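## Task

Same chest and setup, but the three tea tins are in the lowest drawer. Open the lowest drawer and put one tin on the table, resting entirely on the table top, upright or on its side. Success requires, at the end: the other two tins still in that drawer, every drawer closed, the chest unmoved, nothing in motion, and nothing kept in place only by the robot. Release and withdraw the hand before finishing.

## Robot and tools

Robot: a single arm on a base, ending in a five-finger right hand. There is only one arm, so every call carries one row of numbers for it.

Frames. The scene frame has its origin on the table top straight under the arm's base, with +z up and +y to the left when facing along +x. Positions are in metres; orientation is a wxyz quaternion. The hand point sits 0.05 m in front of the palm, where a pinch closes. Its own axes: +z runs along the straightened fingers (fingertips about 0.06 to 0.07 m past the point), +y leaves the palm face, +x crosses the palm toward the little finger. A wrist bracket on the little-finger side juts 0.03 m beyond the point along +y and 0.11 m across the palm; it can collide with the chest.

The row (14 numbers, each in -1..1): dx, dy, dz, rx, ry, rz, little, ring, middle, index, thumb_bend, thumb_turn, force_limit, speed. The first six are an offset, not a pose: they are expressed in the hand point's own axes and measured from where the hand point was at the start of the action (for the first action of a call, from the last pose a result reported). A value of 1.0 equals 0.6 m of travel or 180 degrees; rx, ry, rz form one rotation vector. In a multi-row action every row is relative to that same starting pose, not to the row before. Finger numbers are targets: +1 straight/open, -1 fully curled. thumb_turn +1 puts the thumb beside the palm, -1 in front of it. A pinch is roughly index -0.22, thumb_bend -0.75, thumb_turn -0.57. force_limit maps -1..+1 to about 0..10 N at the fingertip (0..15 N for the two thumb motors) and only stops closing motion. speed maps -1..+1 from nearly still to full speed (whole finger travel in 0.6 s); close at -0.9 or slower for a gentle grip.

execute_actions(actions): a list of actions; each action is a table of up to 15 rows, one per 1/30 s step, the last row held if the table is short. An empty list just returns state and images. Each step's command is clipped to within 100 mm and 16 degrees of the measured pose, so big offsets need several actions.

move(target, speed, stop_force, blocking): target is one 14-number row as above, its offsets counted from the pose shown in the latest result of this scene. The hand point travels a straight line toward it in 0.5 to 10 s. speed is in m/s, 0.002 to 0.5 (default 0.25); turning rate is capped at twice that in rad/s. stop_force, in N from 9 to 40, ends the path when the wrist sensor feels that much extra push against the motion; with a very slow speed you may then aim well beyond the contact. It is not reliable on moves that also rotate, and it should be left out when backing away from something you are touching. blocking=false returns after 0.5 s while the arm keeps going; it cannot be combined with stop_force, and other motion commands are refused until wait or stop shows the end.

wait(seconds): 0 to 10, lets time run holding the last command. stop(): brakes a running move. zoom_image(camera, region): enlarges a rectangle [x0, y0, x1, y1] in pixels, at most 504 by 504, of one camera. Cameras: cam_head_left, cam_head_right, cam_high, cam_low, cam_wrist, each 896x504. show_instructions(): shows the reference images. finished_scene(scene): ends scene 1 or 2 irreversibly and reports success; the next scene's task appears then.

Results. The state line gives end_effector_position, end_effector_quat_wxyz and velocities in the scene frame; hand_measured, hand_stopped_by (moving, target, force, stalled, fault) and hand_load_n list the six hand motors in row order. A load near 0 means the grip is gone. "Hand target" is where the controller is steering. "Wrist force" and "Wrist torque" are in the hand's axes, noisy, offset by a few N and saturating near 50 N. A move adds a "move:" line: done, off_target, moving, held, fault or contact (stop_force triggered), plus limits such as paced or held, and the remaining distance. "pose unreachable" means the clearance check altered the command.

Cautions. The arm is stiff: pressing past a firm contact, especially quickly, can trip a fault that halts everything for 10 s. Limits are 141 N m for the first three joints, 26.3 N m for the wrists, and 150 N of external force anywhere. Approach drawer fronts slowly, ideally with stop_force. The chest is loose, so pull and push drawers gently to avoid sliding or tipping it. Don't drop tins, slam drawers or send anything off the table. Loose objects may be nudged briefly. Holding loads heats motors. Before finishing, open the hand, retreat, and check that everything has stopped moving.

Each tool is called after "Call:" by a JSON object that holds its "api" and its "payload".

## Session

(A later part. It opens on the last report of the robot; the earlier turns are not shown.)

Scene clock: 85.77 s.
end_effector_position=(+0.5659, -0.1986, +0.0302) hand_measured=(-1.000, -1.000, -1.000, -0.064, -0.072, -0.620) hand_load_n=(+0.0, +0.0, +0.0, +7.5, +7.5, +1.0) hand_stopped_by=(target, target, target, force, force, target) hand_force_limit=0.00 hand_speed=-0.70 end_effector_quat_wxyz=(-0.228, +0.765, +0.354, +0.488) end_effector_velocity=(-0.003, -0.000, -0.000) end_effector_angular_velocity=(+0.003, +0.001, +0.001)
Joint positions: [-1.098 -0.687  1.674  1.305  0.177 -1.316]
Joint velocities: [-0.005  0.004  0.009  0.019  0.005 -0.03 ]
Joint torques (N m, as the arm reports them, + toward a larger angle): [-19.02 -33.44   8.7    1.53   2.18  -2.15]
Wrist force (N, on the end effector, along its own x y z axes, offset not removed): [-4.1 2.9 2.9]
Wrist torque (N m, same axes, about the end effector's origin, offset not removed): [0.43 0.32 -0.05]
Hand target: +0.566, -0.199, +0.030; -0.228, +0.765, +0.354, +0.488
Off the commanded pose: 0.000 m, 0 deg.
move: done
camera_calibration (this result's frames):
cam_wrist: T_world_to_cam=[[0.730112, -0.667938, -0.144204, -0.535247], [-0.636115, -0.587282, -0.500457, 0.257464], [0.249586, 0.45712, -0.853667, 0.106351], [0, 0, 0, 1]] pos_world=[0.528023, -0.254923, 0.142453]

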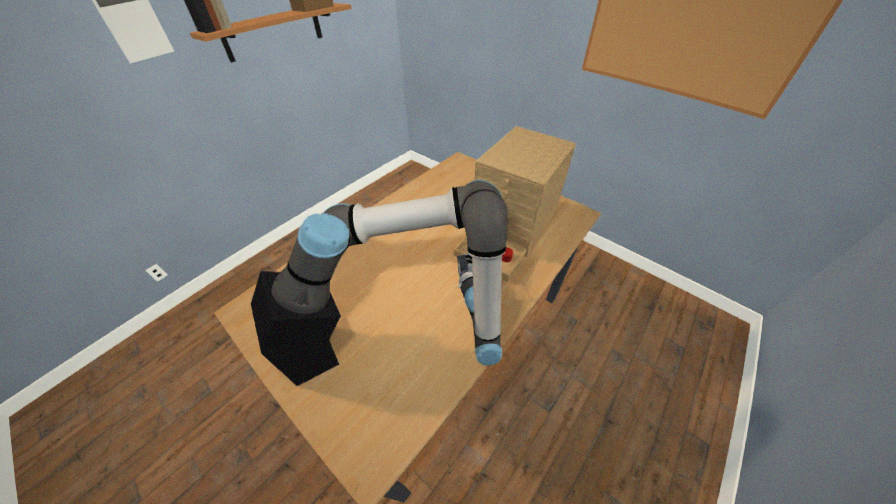

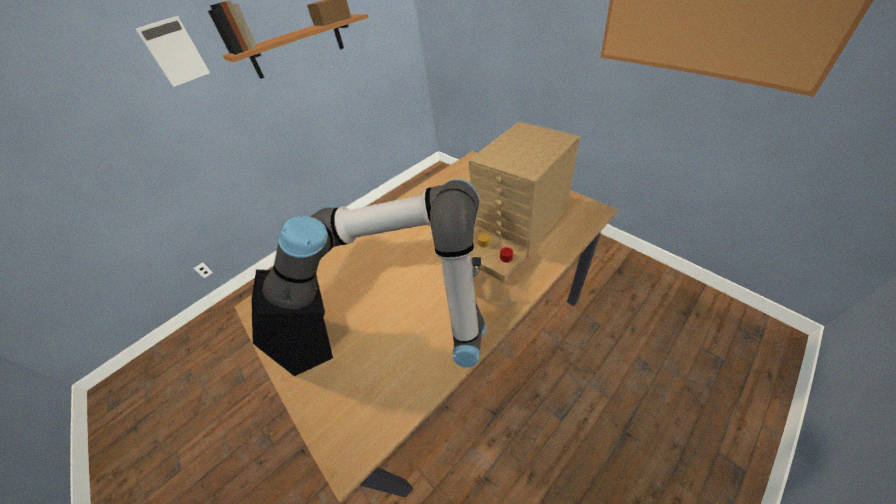

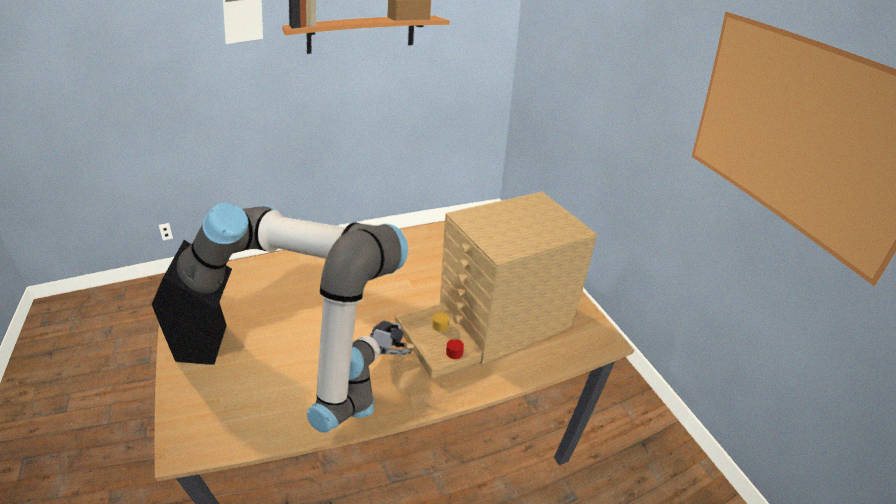

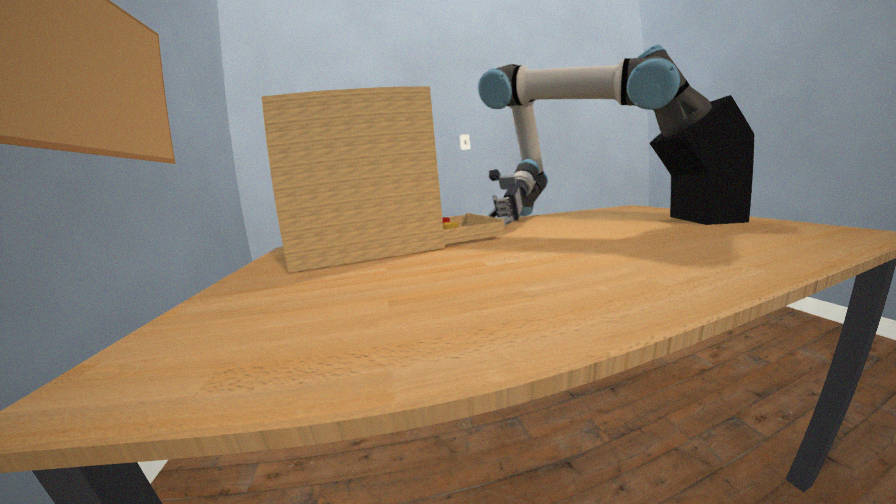

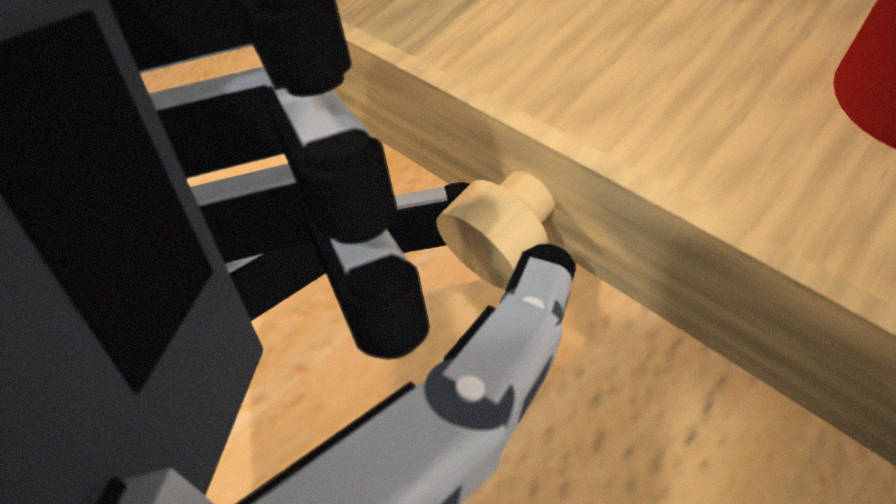

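Call:
{"api": "move", "payload": {"target": [-0.0075,-0.017,-0.0165,0,0,0,-1,-1,-1,-0.2,-0.6,-0.62,0.0,-0.7], "speed": 0.015}}

Call:
{"api": "execute_actions", "payload": {"actions": [[[0,0,0,0,0,0,-1,-1,-1,0.3,0.2,-0.62,0.0,0]],[[0,0,0,0,0,0,-1,-1,-1,0.3,0.2,-0.62,0.0,0]]]}}

Call:
{"api": "move", "payload": {"target": [-0.015,-0.05,-0.05,0,0,0,-1,-1,-1,0.3,0.2,-0.62,0.0,0], "speed": 0.03}}

Scene clock: 88.77 s.
end_effector_position=(+0.5514, -0.2003, +0.0303) hand_measured=(-1.000, -1.000, -1.000, -0.064, -0.072, -0.620) hand_load_n=(+0.0, +0.0, +0.0, +7.5, +7.5, +1.0) hand_stopped_by=(target, target, target, force, force, target) hand_force_limit=0.00 hand_speed=-0.70 end_effector_quat_wxyz=(-0.228, +0.765, +0.354, +0.488) end_effector_velocity=(-0.003, +0.000, -0.000) end_effector_angular_velocity=(+0.001, -0.001, +0.001)
Joint positions: [-1.122 -0.676  1.714  1.345  0.194 -1.41 ]
Joint velocities: [-0.004  0.003  0.007  0.012  0.004 -0.024]
Joint torques (N m, as the arm reports them, + toward a larger angle): [-17.63 -33.28   9.7    1.83   2.49  -2.07]
Wrist force (N, on the end effector, along its own x y z axes, offset not removed): [-3.3 1.9 2.6]
Wrist torque (N m, same axes, about the end effector's origin, offset not removed): [0.26 0.22 -0.08]
Hand target: +0.551, -0.200, +0.030; -0.228, +0.765, +0.354, +0.488
Off the commanded pose: 0.000 m, 0 deg.
move: done
camera_calibration (this result's frames):
cam_wrist: T_world_to_cam=[[0.730004, -0.668061, -0.144185, -0.52573], [-0.636303, -0.587362, -0.500124, 0.247349], [0.249425, 0.456838, -0.853865, 0.110867], [0, 0, 0, 1]] pos_world=[0.513521, -0.256584, 0.142569]

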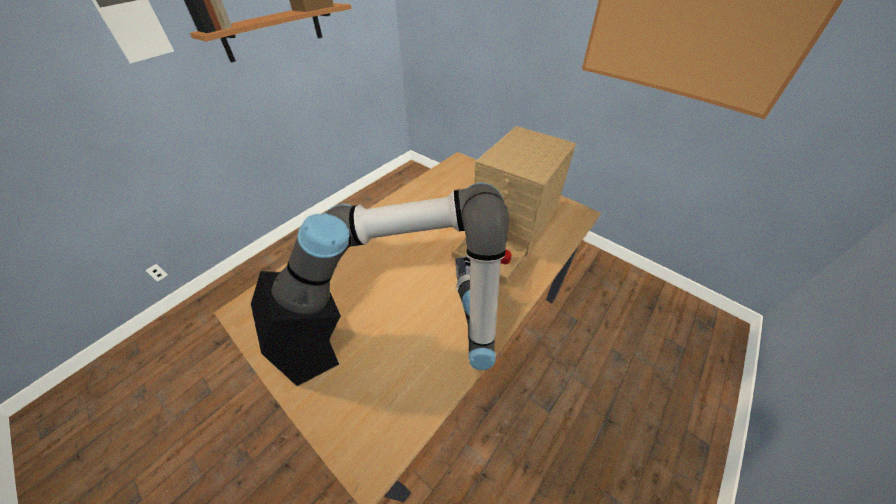

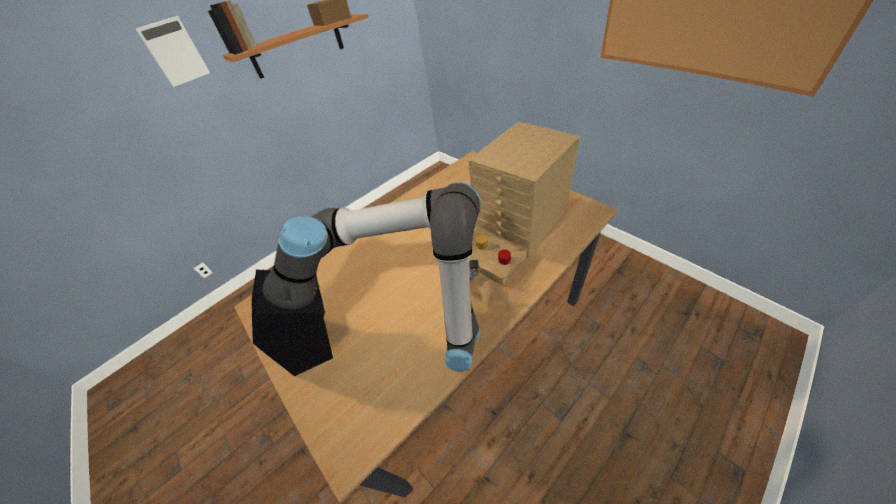

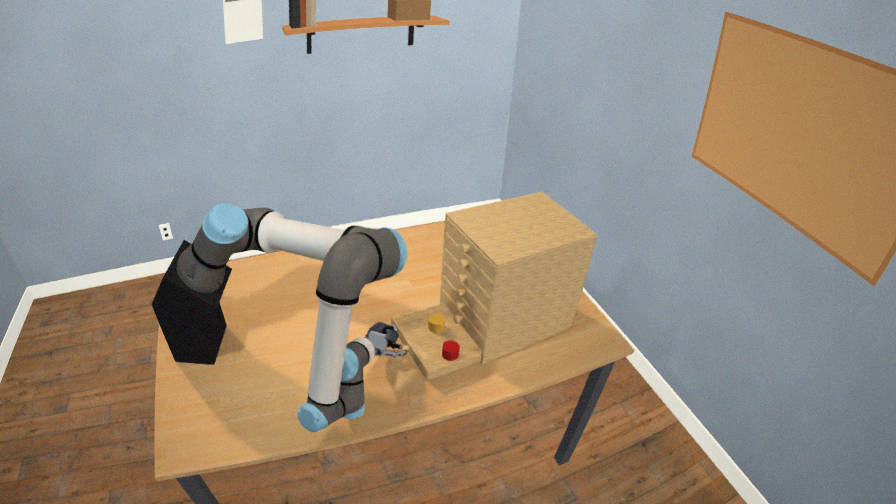

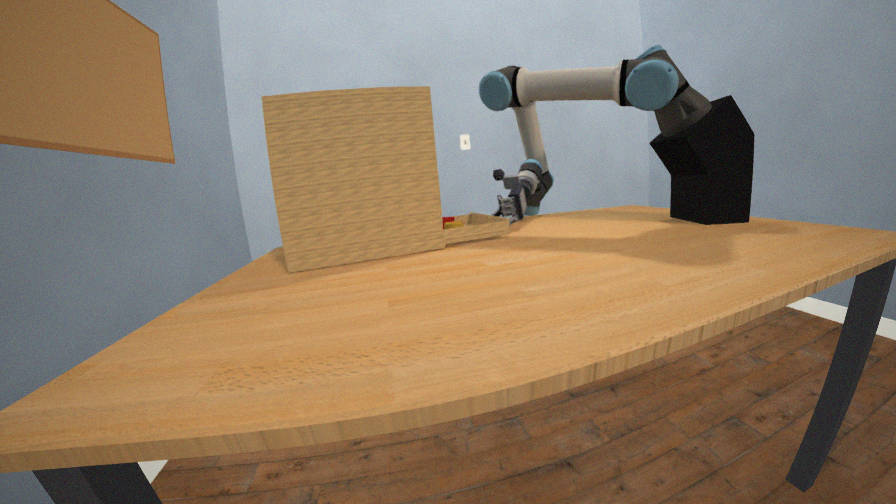

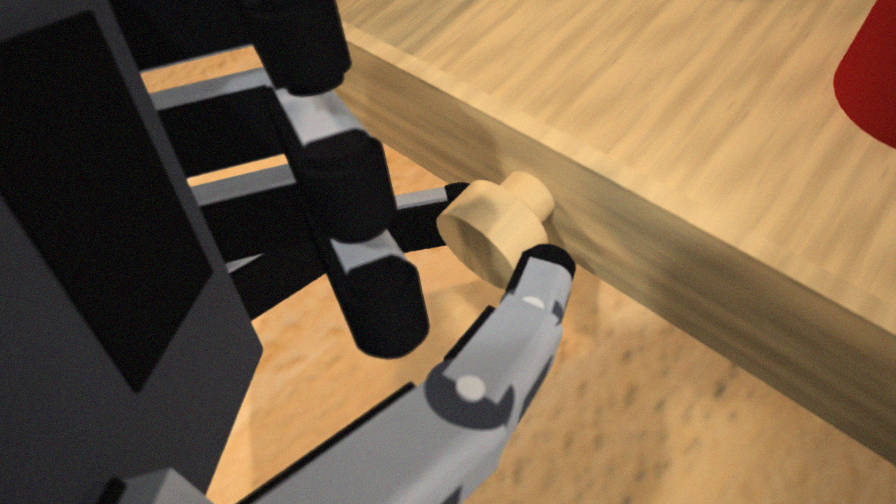

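Scene clock: 89.77 s.
end_effector_position=(+0.5513, -0.2004, +0.0303) hand_measured=(-1.000, -1.000, -1.000, +0.300, +0.200, -0.620) hand_load_n=(+0.0, +0.0, +0.0, -0.5, +0.0, +0.0) hand_stopped_by=(target, target, target, target, target, target) hand_force_limit=0.00 hand_speed=0.00 end_effector_quat_wxyz=(-0.228, +0.765, +0.354, +0.488) end_effector_velocity=(+0.000, +0.000, +0.000) end_effector_angular_velocity=(+0.000, +0.000, +0.000)
Joint positions: [-1.123 -0.676  1.714  1.346  0.194 -1.41 ]
Joint velocities: [ 0.001 -0.    -0.    -0.     0.     0.001]
Joint torques (N m, as the arm reports them, + toward a larger angle): [  1.81 -42.79  -4.72  -0.41  -1.06   0.86]
Wrist force (N, on the end effector, along its own x y z axes, offset not removed): [-2.4 1.0 -0.4]
Wrist torque (N m, same axes, about the end effector's origin, offset not removed): [0.24 0.36 -0.04]
Hand target: +0.551, -0.200, +0.030; -0.228, +0.765, +0.354, +0.488
Off the commanded pose: 0.000 m, 0 deg.
camera_calibration (this result's frames):
cam_wrist: T_world_to_cam=[[0.729891, -0.668158, -0.144302, -0.525674], [-0.636456, -0.587266, -0.500042, 0.247316], [0.249363, 0.456818, -0.853894, 0.110912], [0, 0, 0, 1]] pos_world=[0.513434, -0.25666, 0.14252]

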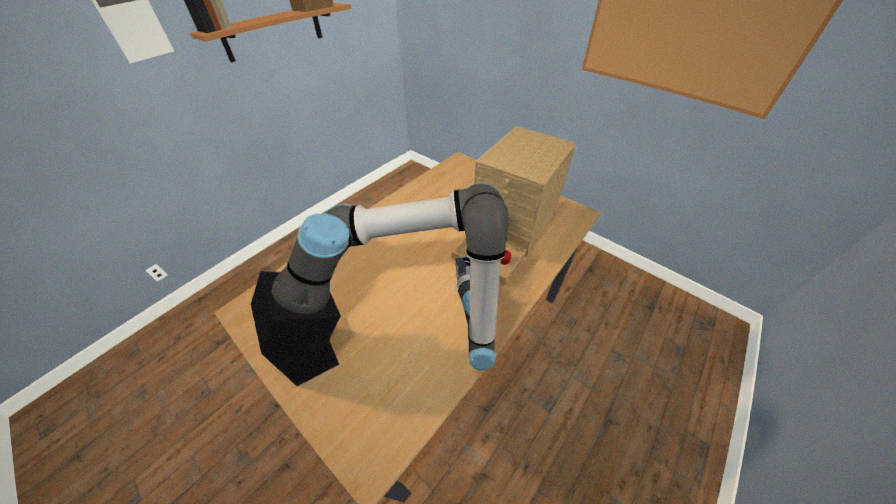

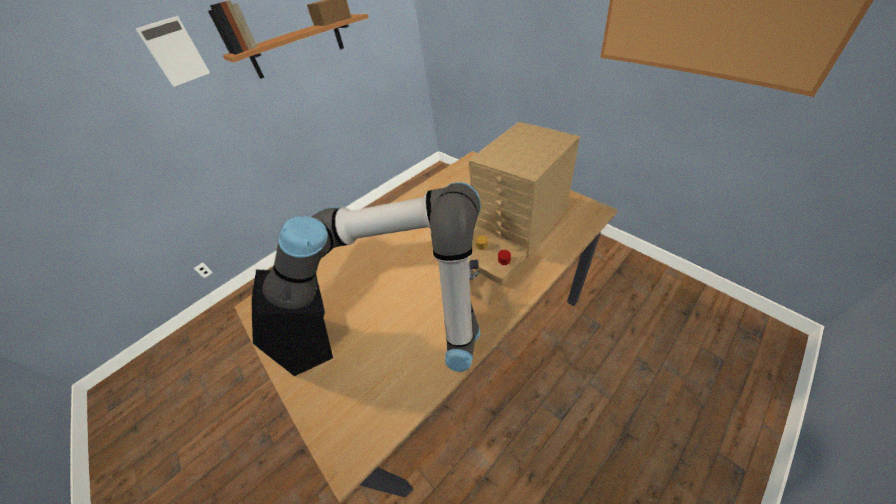

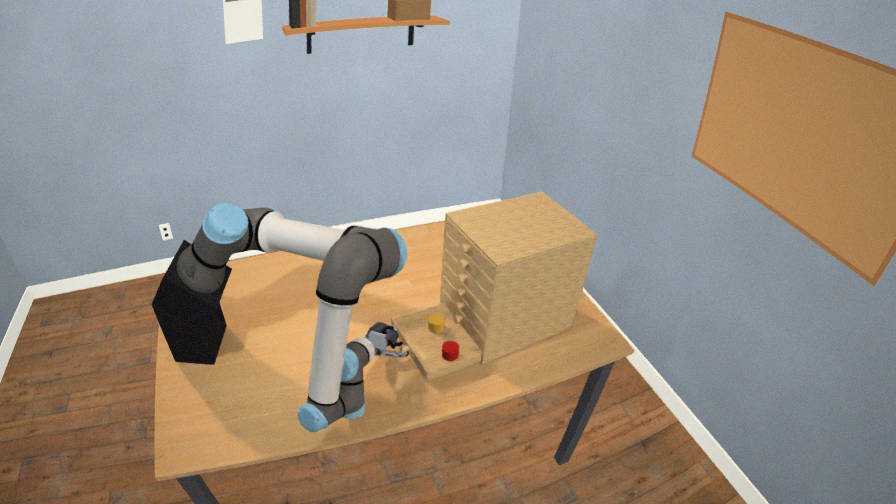

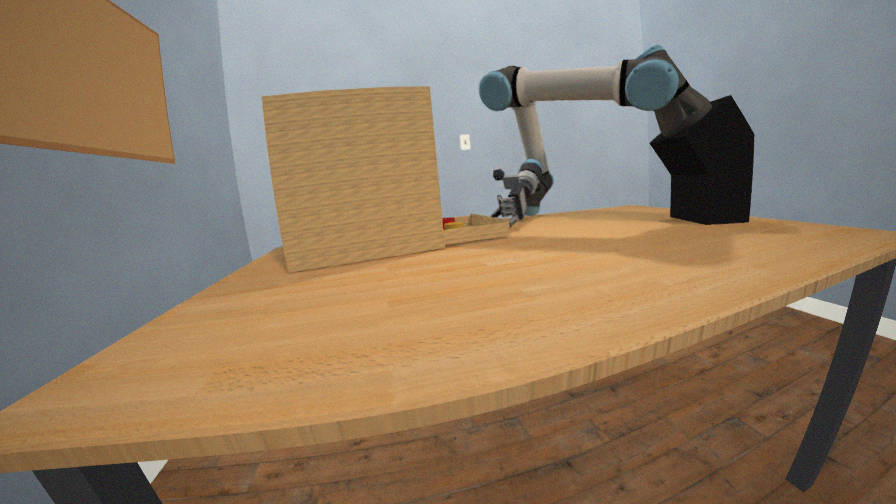

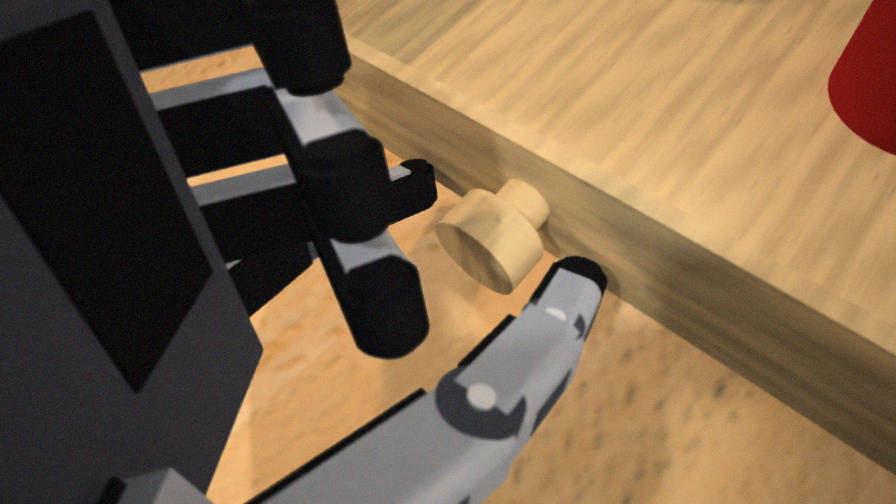

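Scene clock: 91.57 s.
end_effector_position=(+0.5087, -0.2047, +0.0348) hand_measured=(-1.000, -1.000, -1.000, +0.300, +0.200, -0.620) hand_load_n=(+0.0, +0.0, +0.0, +0.0, +0.0, +0.0) hand_stopped_by=(target, target, target, target, target, target) hand_force_limit=0.00 hand_speed=0.00 end_effector_quat_wxyz=(-0.227, +0.765, +0.354, +0.488) end_effector_velocity=(-0.003, -0.000, +0.000) end_effector_angular_velocity=(+0.001, -0.001, -0.000)
Joint positions: [-1.202 -0.65   1.824  1.419  0.258 -1.624]
Joint velocities: [-0.006  0.003  0.008  0.006  0.005 -0.018]
Joint torques (N m, as the arm reports them, + toward a larger angle): [-20.91 -29.52  12.28   1.39   3.16  -2.2 ]
Wrist force (N, on the end effector, along its own x y z axes, offset not removed): [-2.6 2.4 -0.3]
Wrist torque (N m, same axes, about the end effector's origin, offset not removed): [0.51 0.47 -0.08]
Hand target: +0.508, -0.205, +0.035; -0.227, +0.765, +0.354, +0.488
Off the commanded pose: 0.000 m, 0 deg.
move: done
camera_calibration (this result's frames):
cam_wrist: T_world_to_cam=[[0.729811, -0.668246, -0.144302, -0.496787], [-0.636638, -0.587393, -0.499662, 0.219965], [0.249135, 0.456527, -0.854116, 0.127418], [0, 0, 0, 1]] pos_world=[0.470855, -0.26094, 0.14705]

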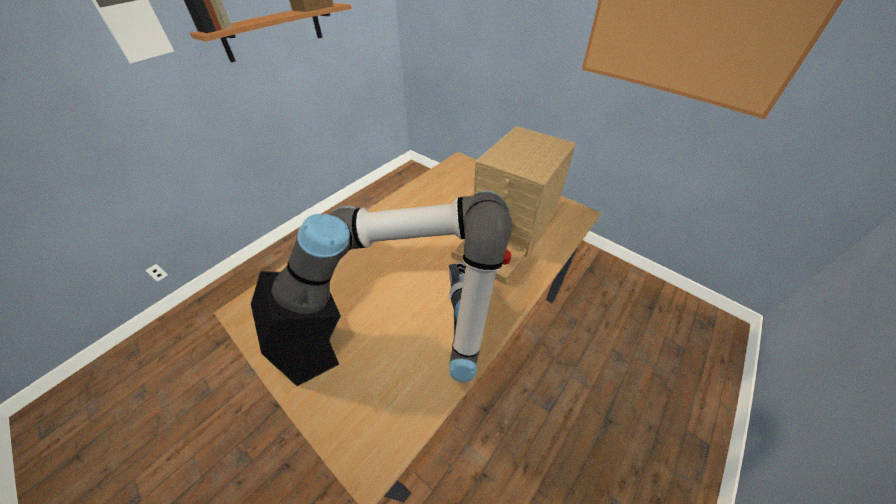

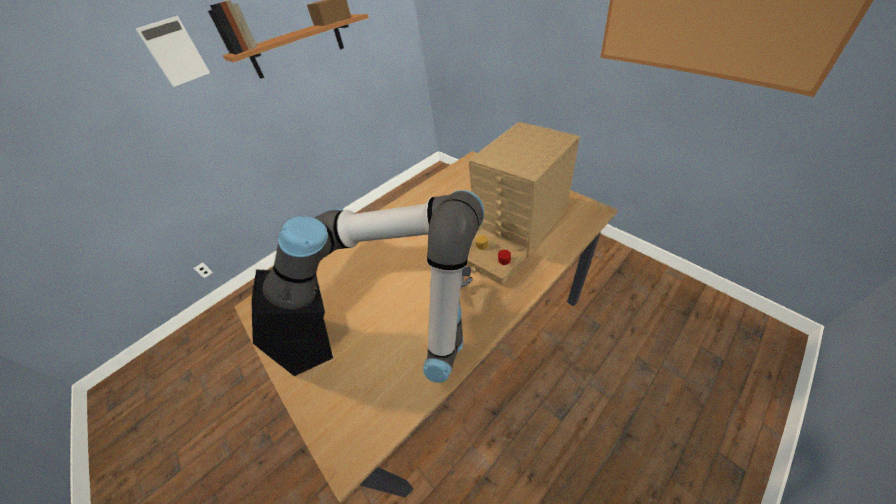

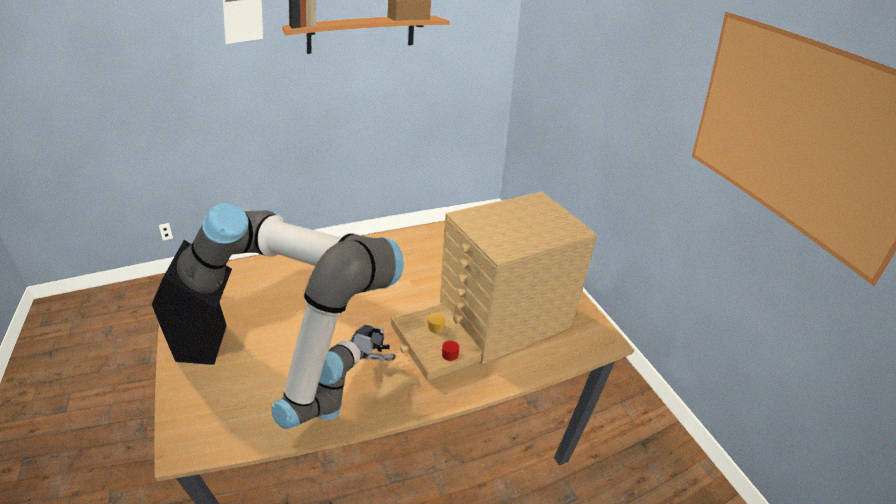

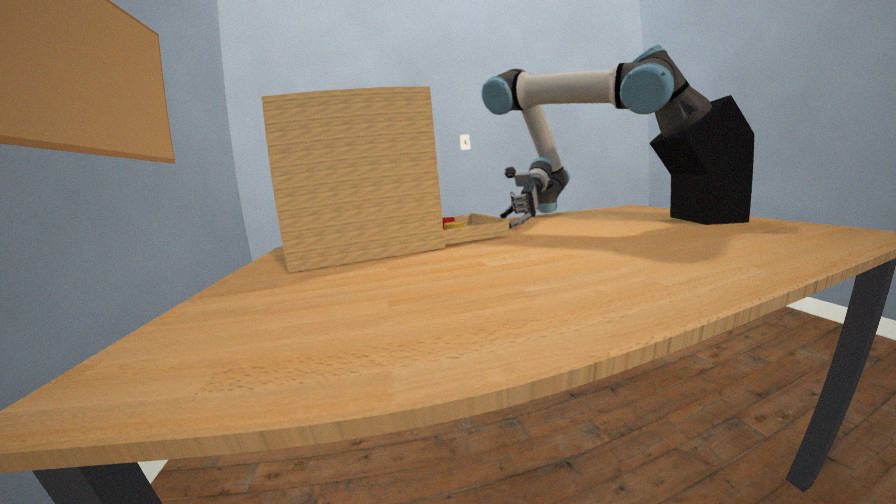

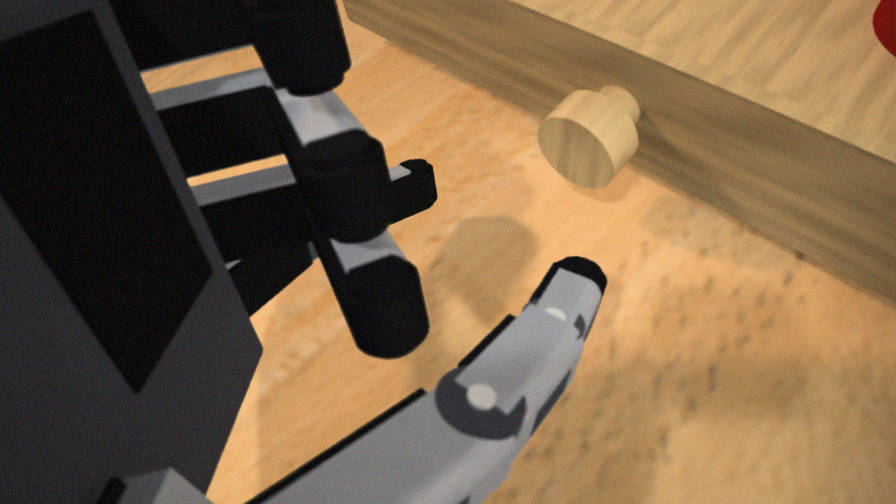

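Call:
{"api": "move", "payload": {"target": [0.273,0,-0.125,0,0,0,-1,-1,0.3,0.3,1,-1,0.3,0], "speed": 0.15}}

Call:
{"api": "move", "payload": {"target": [0,0,0,-0.222,0.123,0.6,-1,-1,0.3,0.3,1,-1,0.3,0], "speed": 0.2}}

Scene clock: 96.37 s.
end_effector_position=(+0.5100, -0.2048, +0.2147) hand_measured=(-1.000, -1.000, +0.300, +0.300, +1.000, -1.000) hand_load_n=(+0.0, +0.0, +0.0, +0.0, +0.0, +0.0) hand_stopped_by=(target, target, target, target, target, target) hand_force_limit=0.30 hand_speed=0.00 end_effector_quat_wxyz=(-0.227, +0.765, +0.354, +0.488) end_effector_velocity=(-0.001, -0.000, +0.003) end_effector_angular_velocity=(+0.001, -0.001, -0.001)
Joint positions: [-1.413 -1.103  2.195  1.738  0.451 -1.877]
Joint velocities: [-0.006 -0.007  0.006  0.009  0.006 -0.007]
Joint torques (N m, as the arm reports them, + toward a larger angle): [-18.75 -35.89   8.4    1.57   3.3   -1.93]
Wrist force (N, on the end effector, along its own x y z axes, offset not removed): [-2.6 0.6 0.8]
Wrist torque (N m, same axes, about the end effector's origin, offset not removed): [0.04 0.43 -0.02]
Hand target: +0.510, -0.205, +0.215; -0.227, +0.765, +0.354, +0.488
Off the commanded pose: 0.001 m, 0 deg.
move: done
camera_calibration (this result's frames):
cam_wrist: T_world_to_cam=[[0.729781, -0.668276, -0.144316, -0.471815], [-0.636763, -0.587536, -0.499334, 0.310627], [0.248902, 0.4563, -0.854306, 0.280901], [0, 0, 0, 1]] pos_world=[0.472201, -0.260973, 0.326991]

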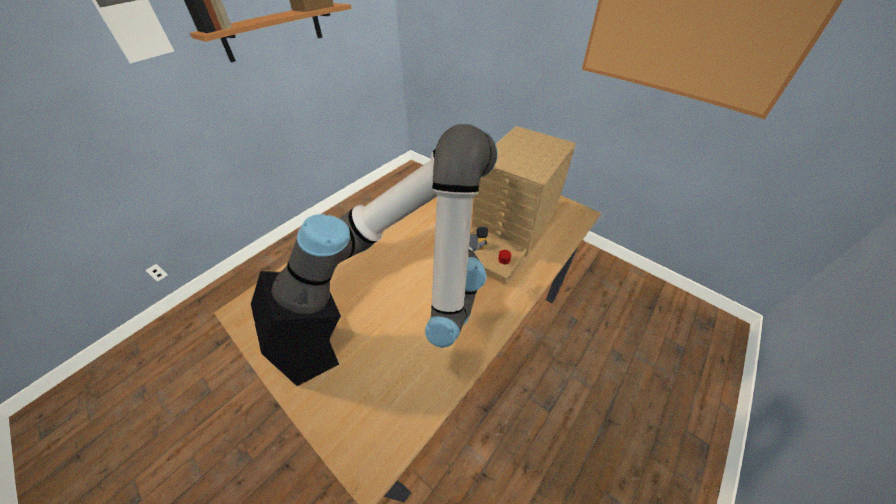

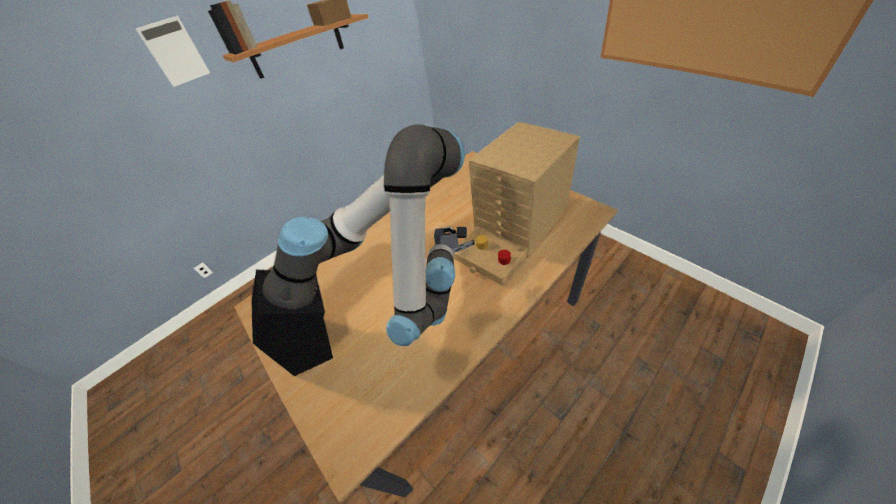

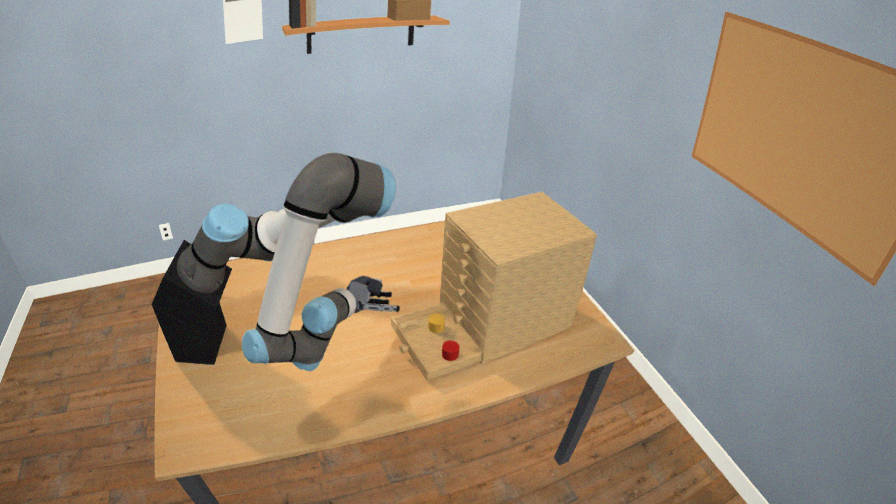

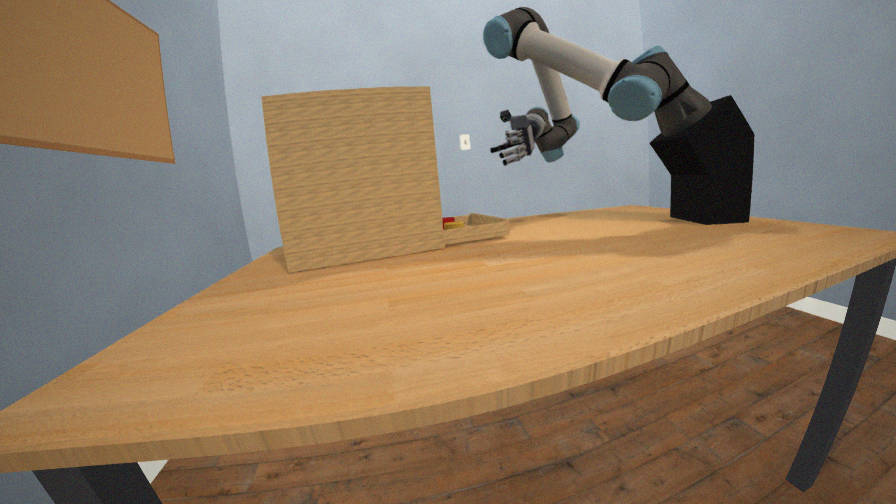

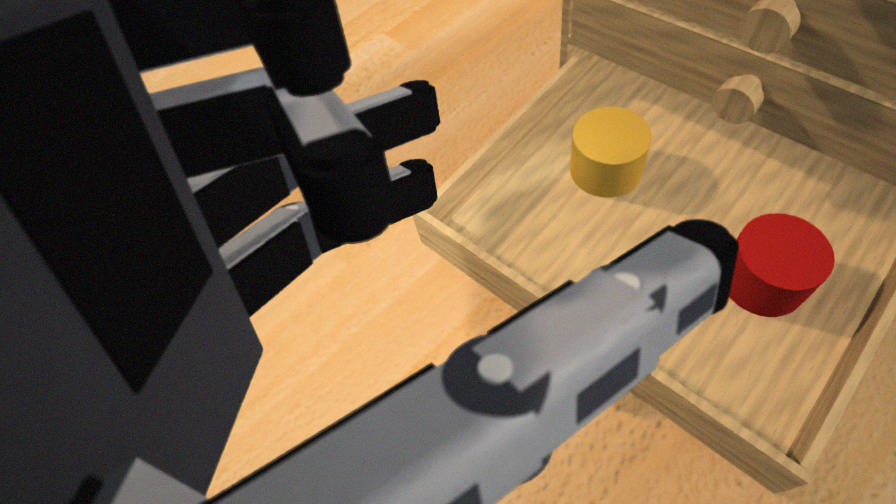

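Scene clock: 102.93 s.
end_effector_position=(+0.5098, -0.2049, +0.2146) hand_measured=(-1.000, -1.000, +0.300, +0.300, +1.000, -1.000) hand_load_n=(+0.0, +0.0, +0.0, +0.0, +0.0, +0.0) hand_stopped_by=(target, target, target, target, target, target) hand_force_limit=0.30 hand_speed=0.00 end_effector_quat_wxyz=(-0.335, +0.665, -0.596, +0.300) end_effector_velocity=(-0.000, -0.000, -0.000) end_effector_angular_velocity=(-0.002, -0.016, -0.011)
Joint positions: [-1.373 -1.439  2.506  2.223 -0.285 -0.389]
Joint velocities: [-0.004  0.028 -0.007 -0.087 -0.001  0.066]
Joint torques (N m, as the arm reports them, + toward a larger angle): [-12.82 -14.63 -11.36  -2.83  -2.75   1.26]
Wrist force (N, on the end effector, along its own x y z axes, offset not removed): [-2.6 1.0 0.8]
Wrist torque (N m, same axes, about the end effector's origin, offset not removed): [0.14 0.37 -0.12]
Hand target: +0.510, -0.205, +0.215; -0.336, +0.665, -0.596, +0.301
Off the commanded pose: 0.000 m, 0 deg.
move: done
camera_calibration (this result's frames):
cam_wrist: T_world_to_cam=[[-0.582162, 0.0818321, -0.808944, 0.493413], [-0.482119, 0.766401, 0.424489, 0.310735], [0.654712, 0.637129, -0.406717, 0.0150622], [0, 0, 0, 1]] pos_world=[0.427196, -0.288121, 0.273366]

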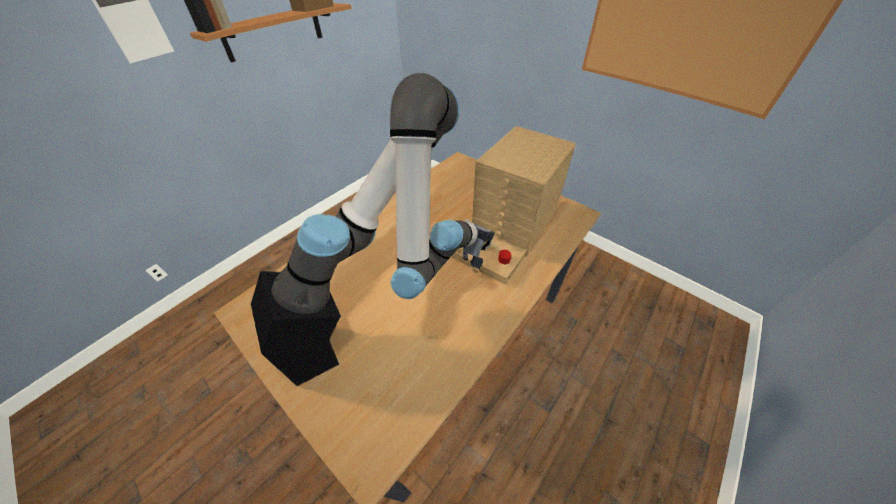

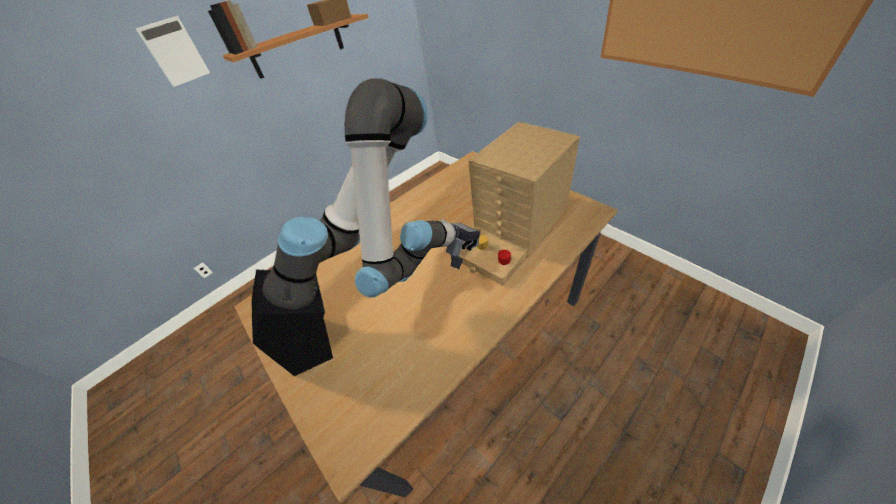

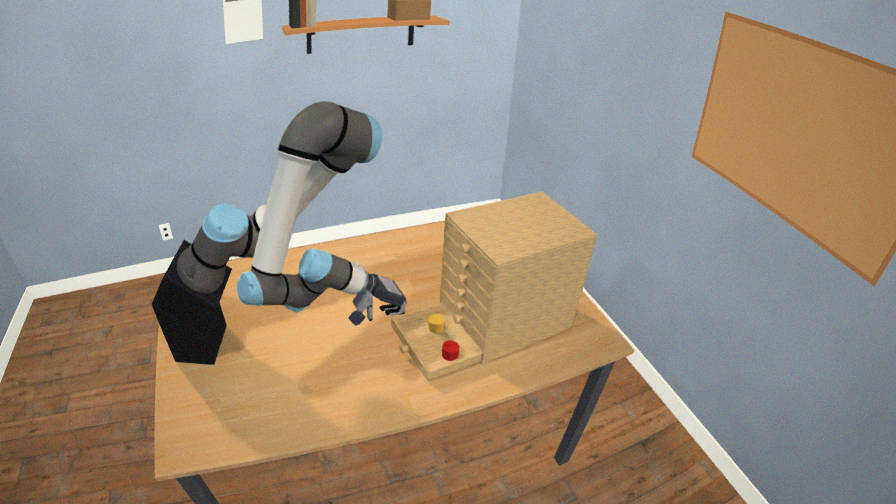

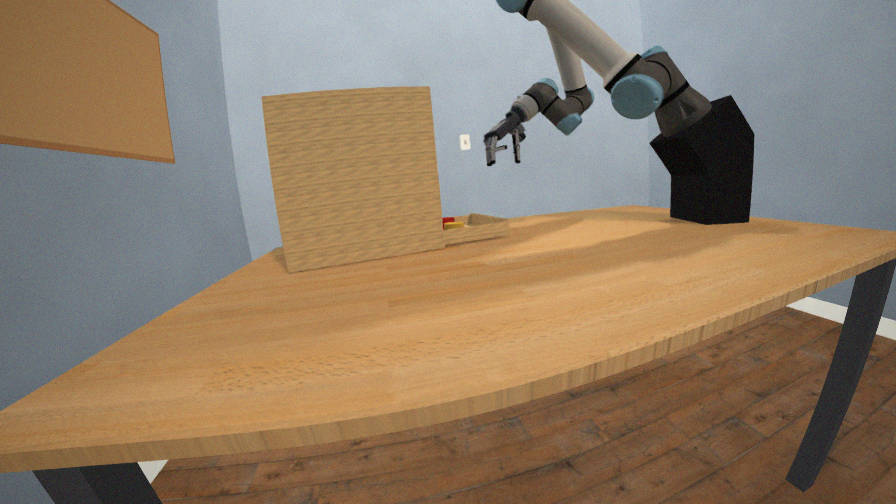

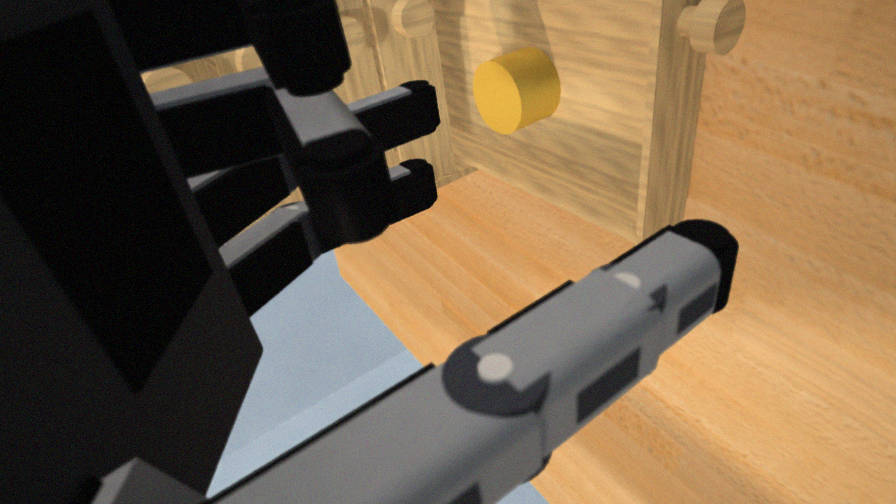

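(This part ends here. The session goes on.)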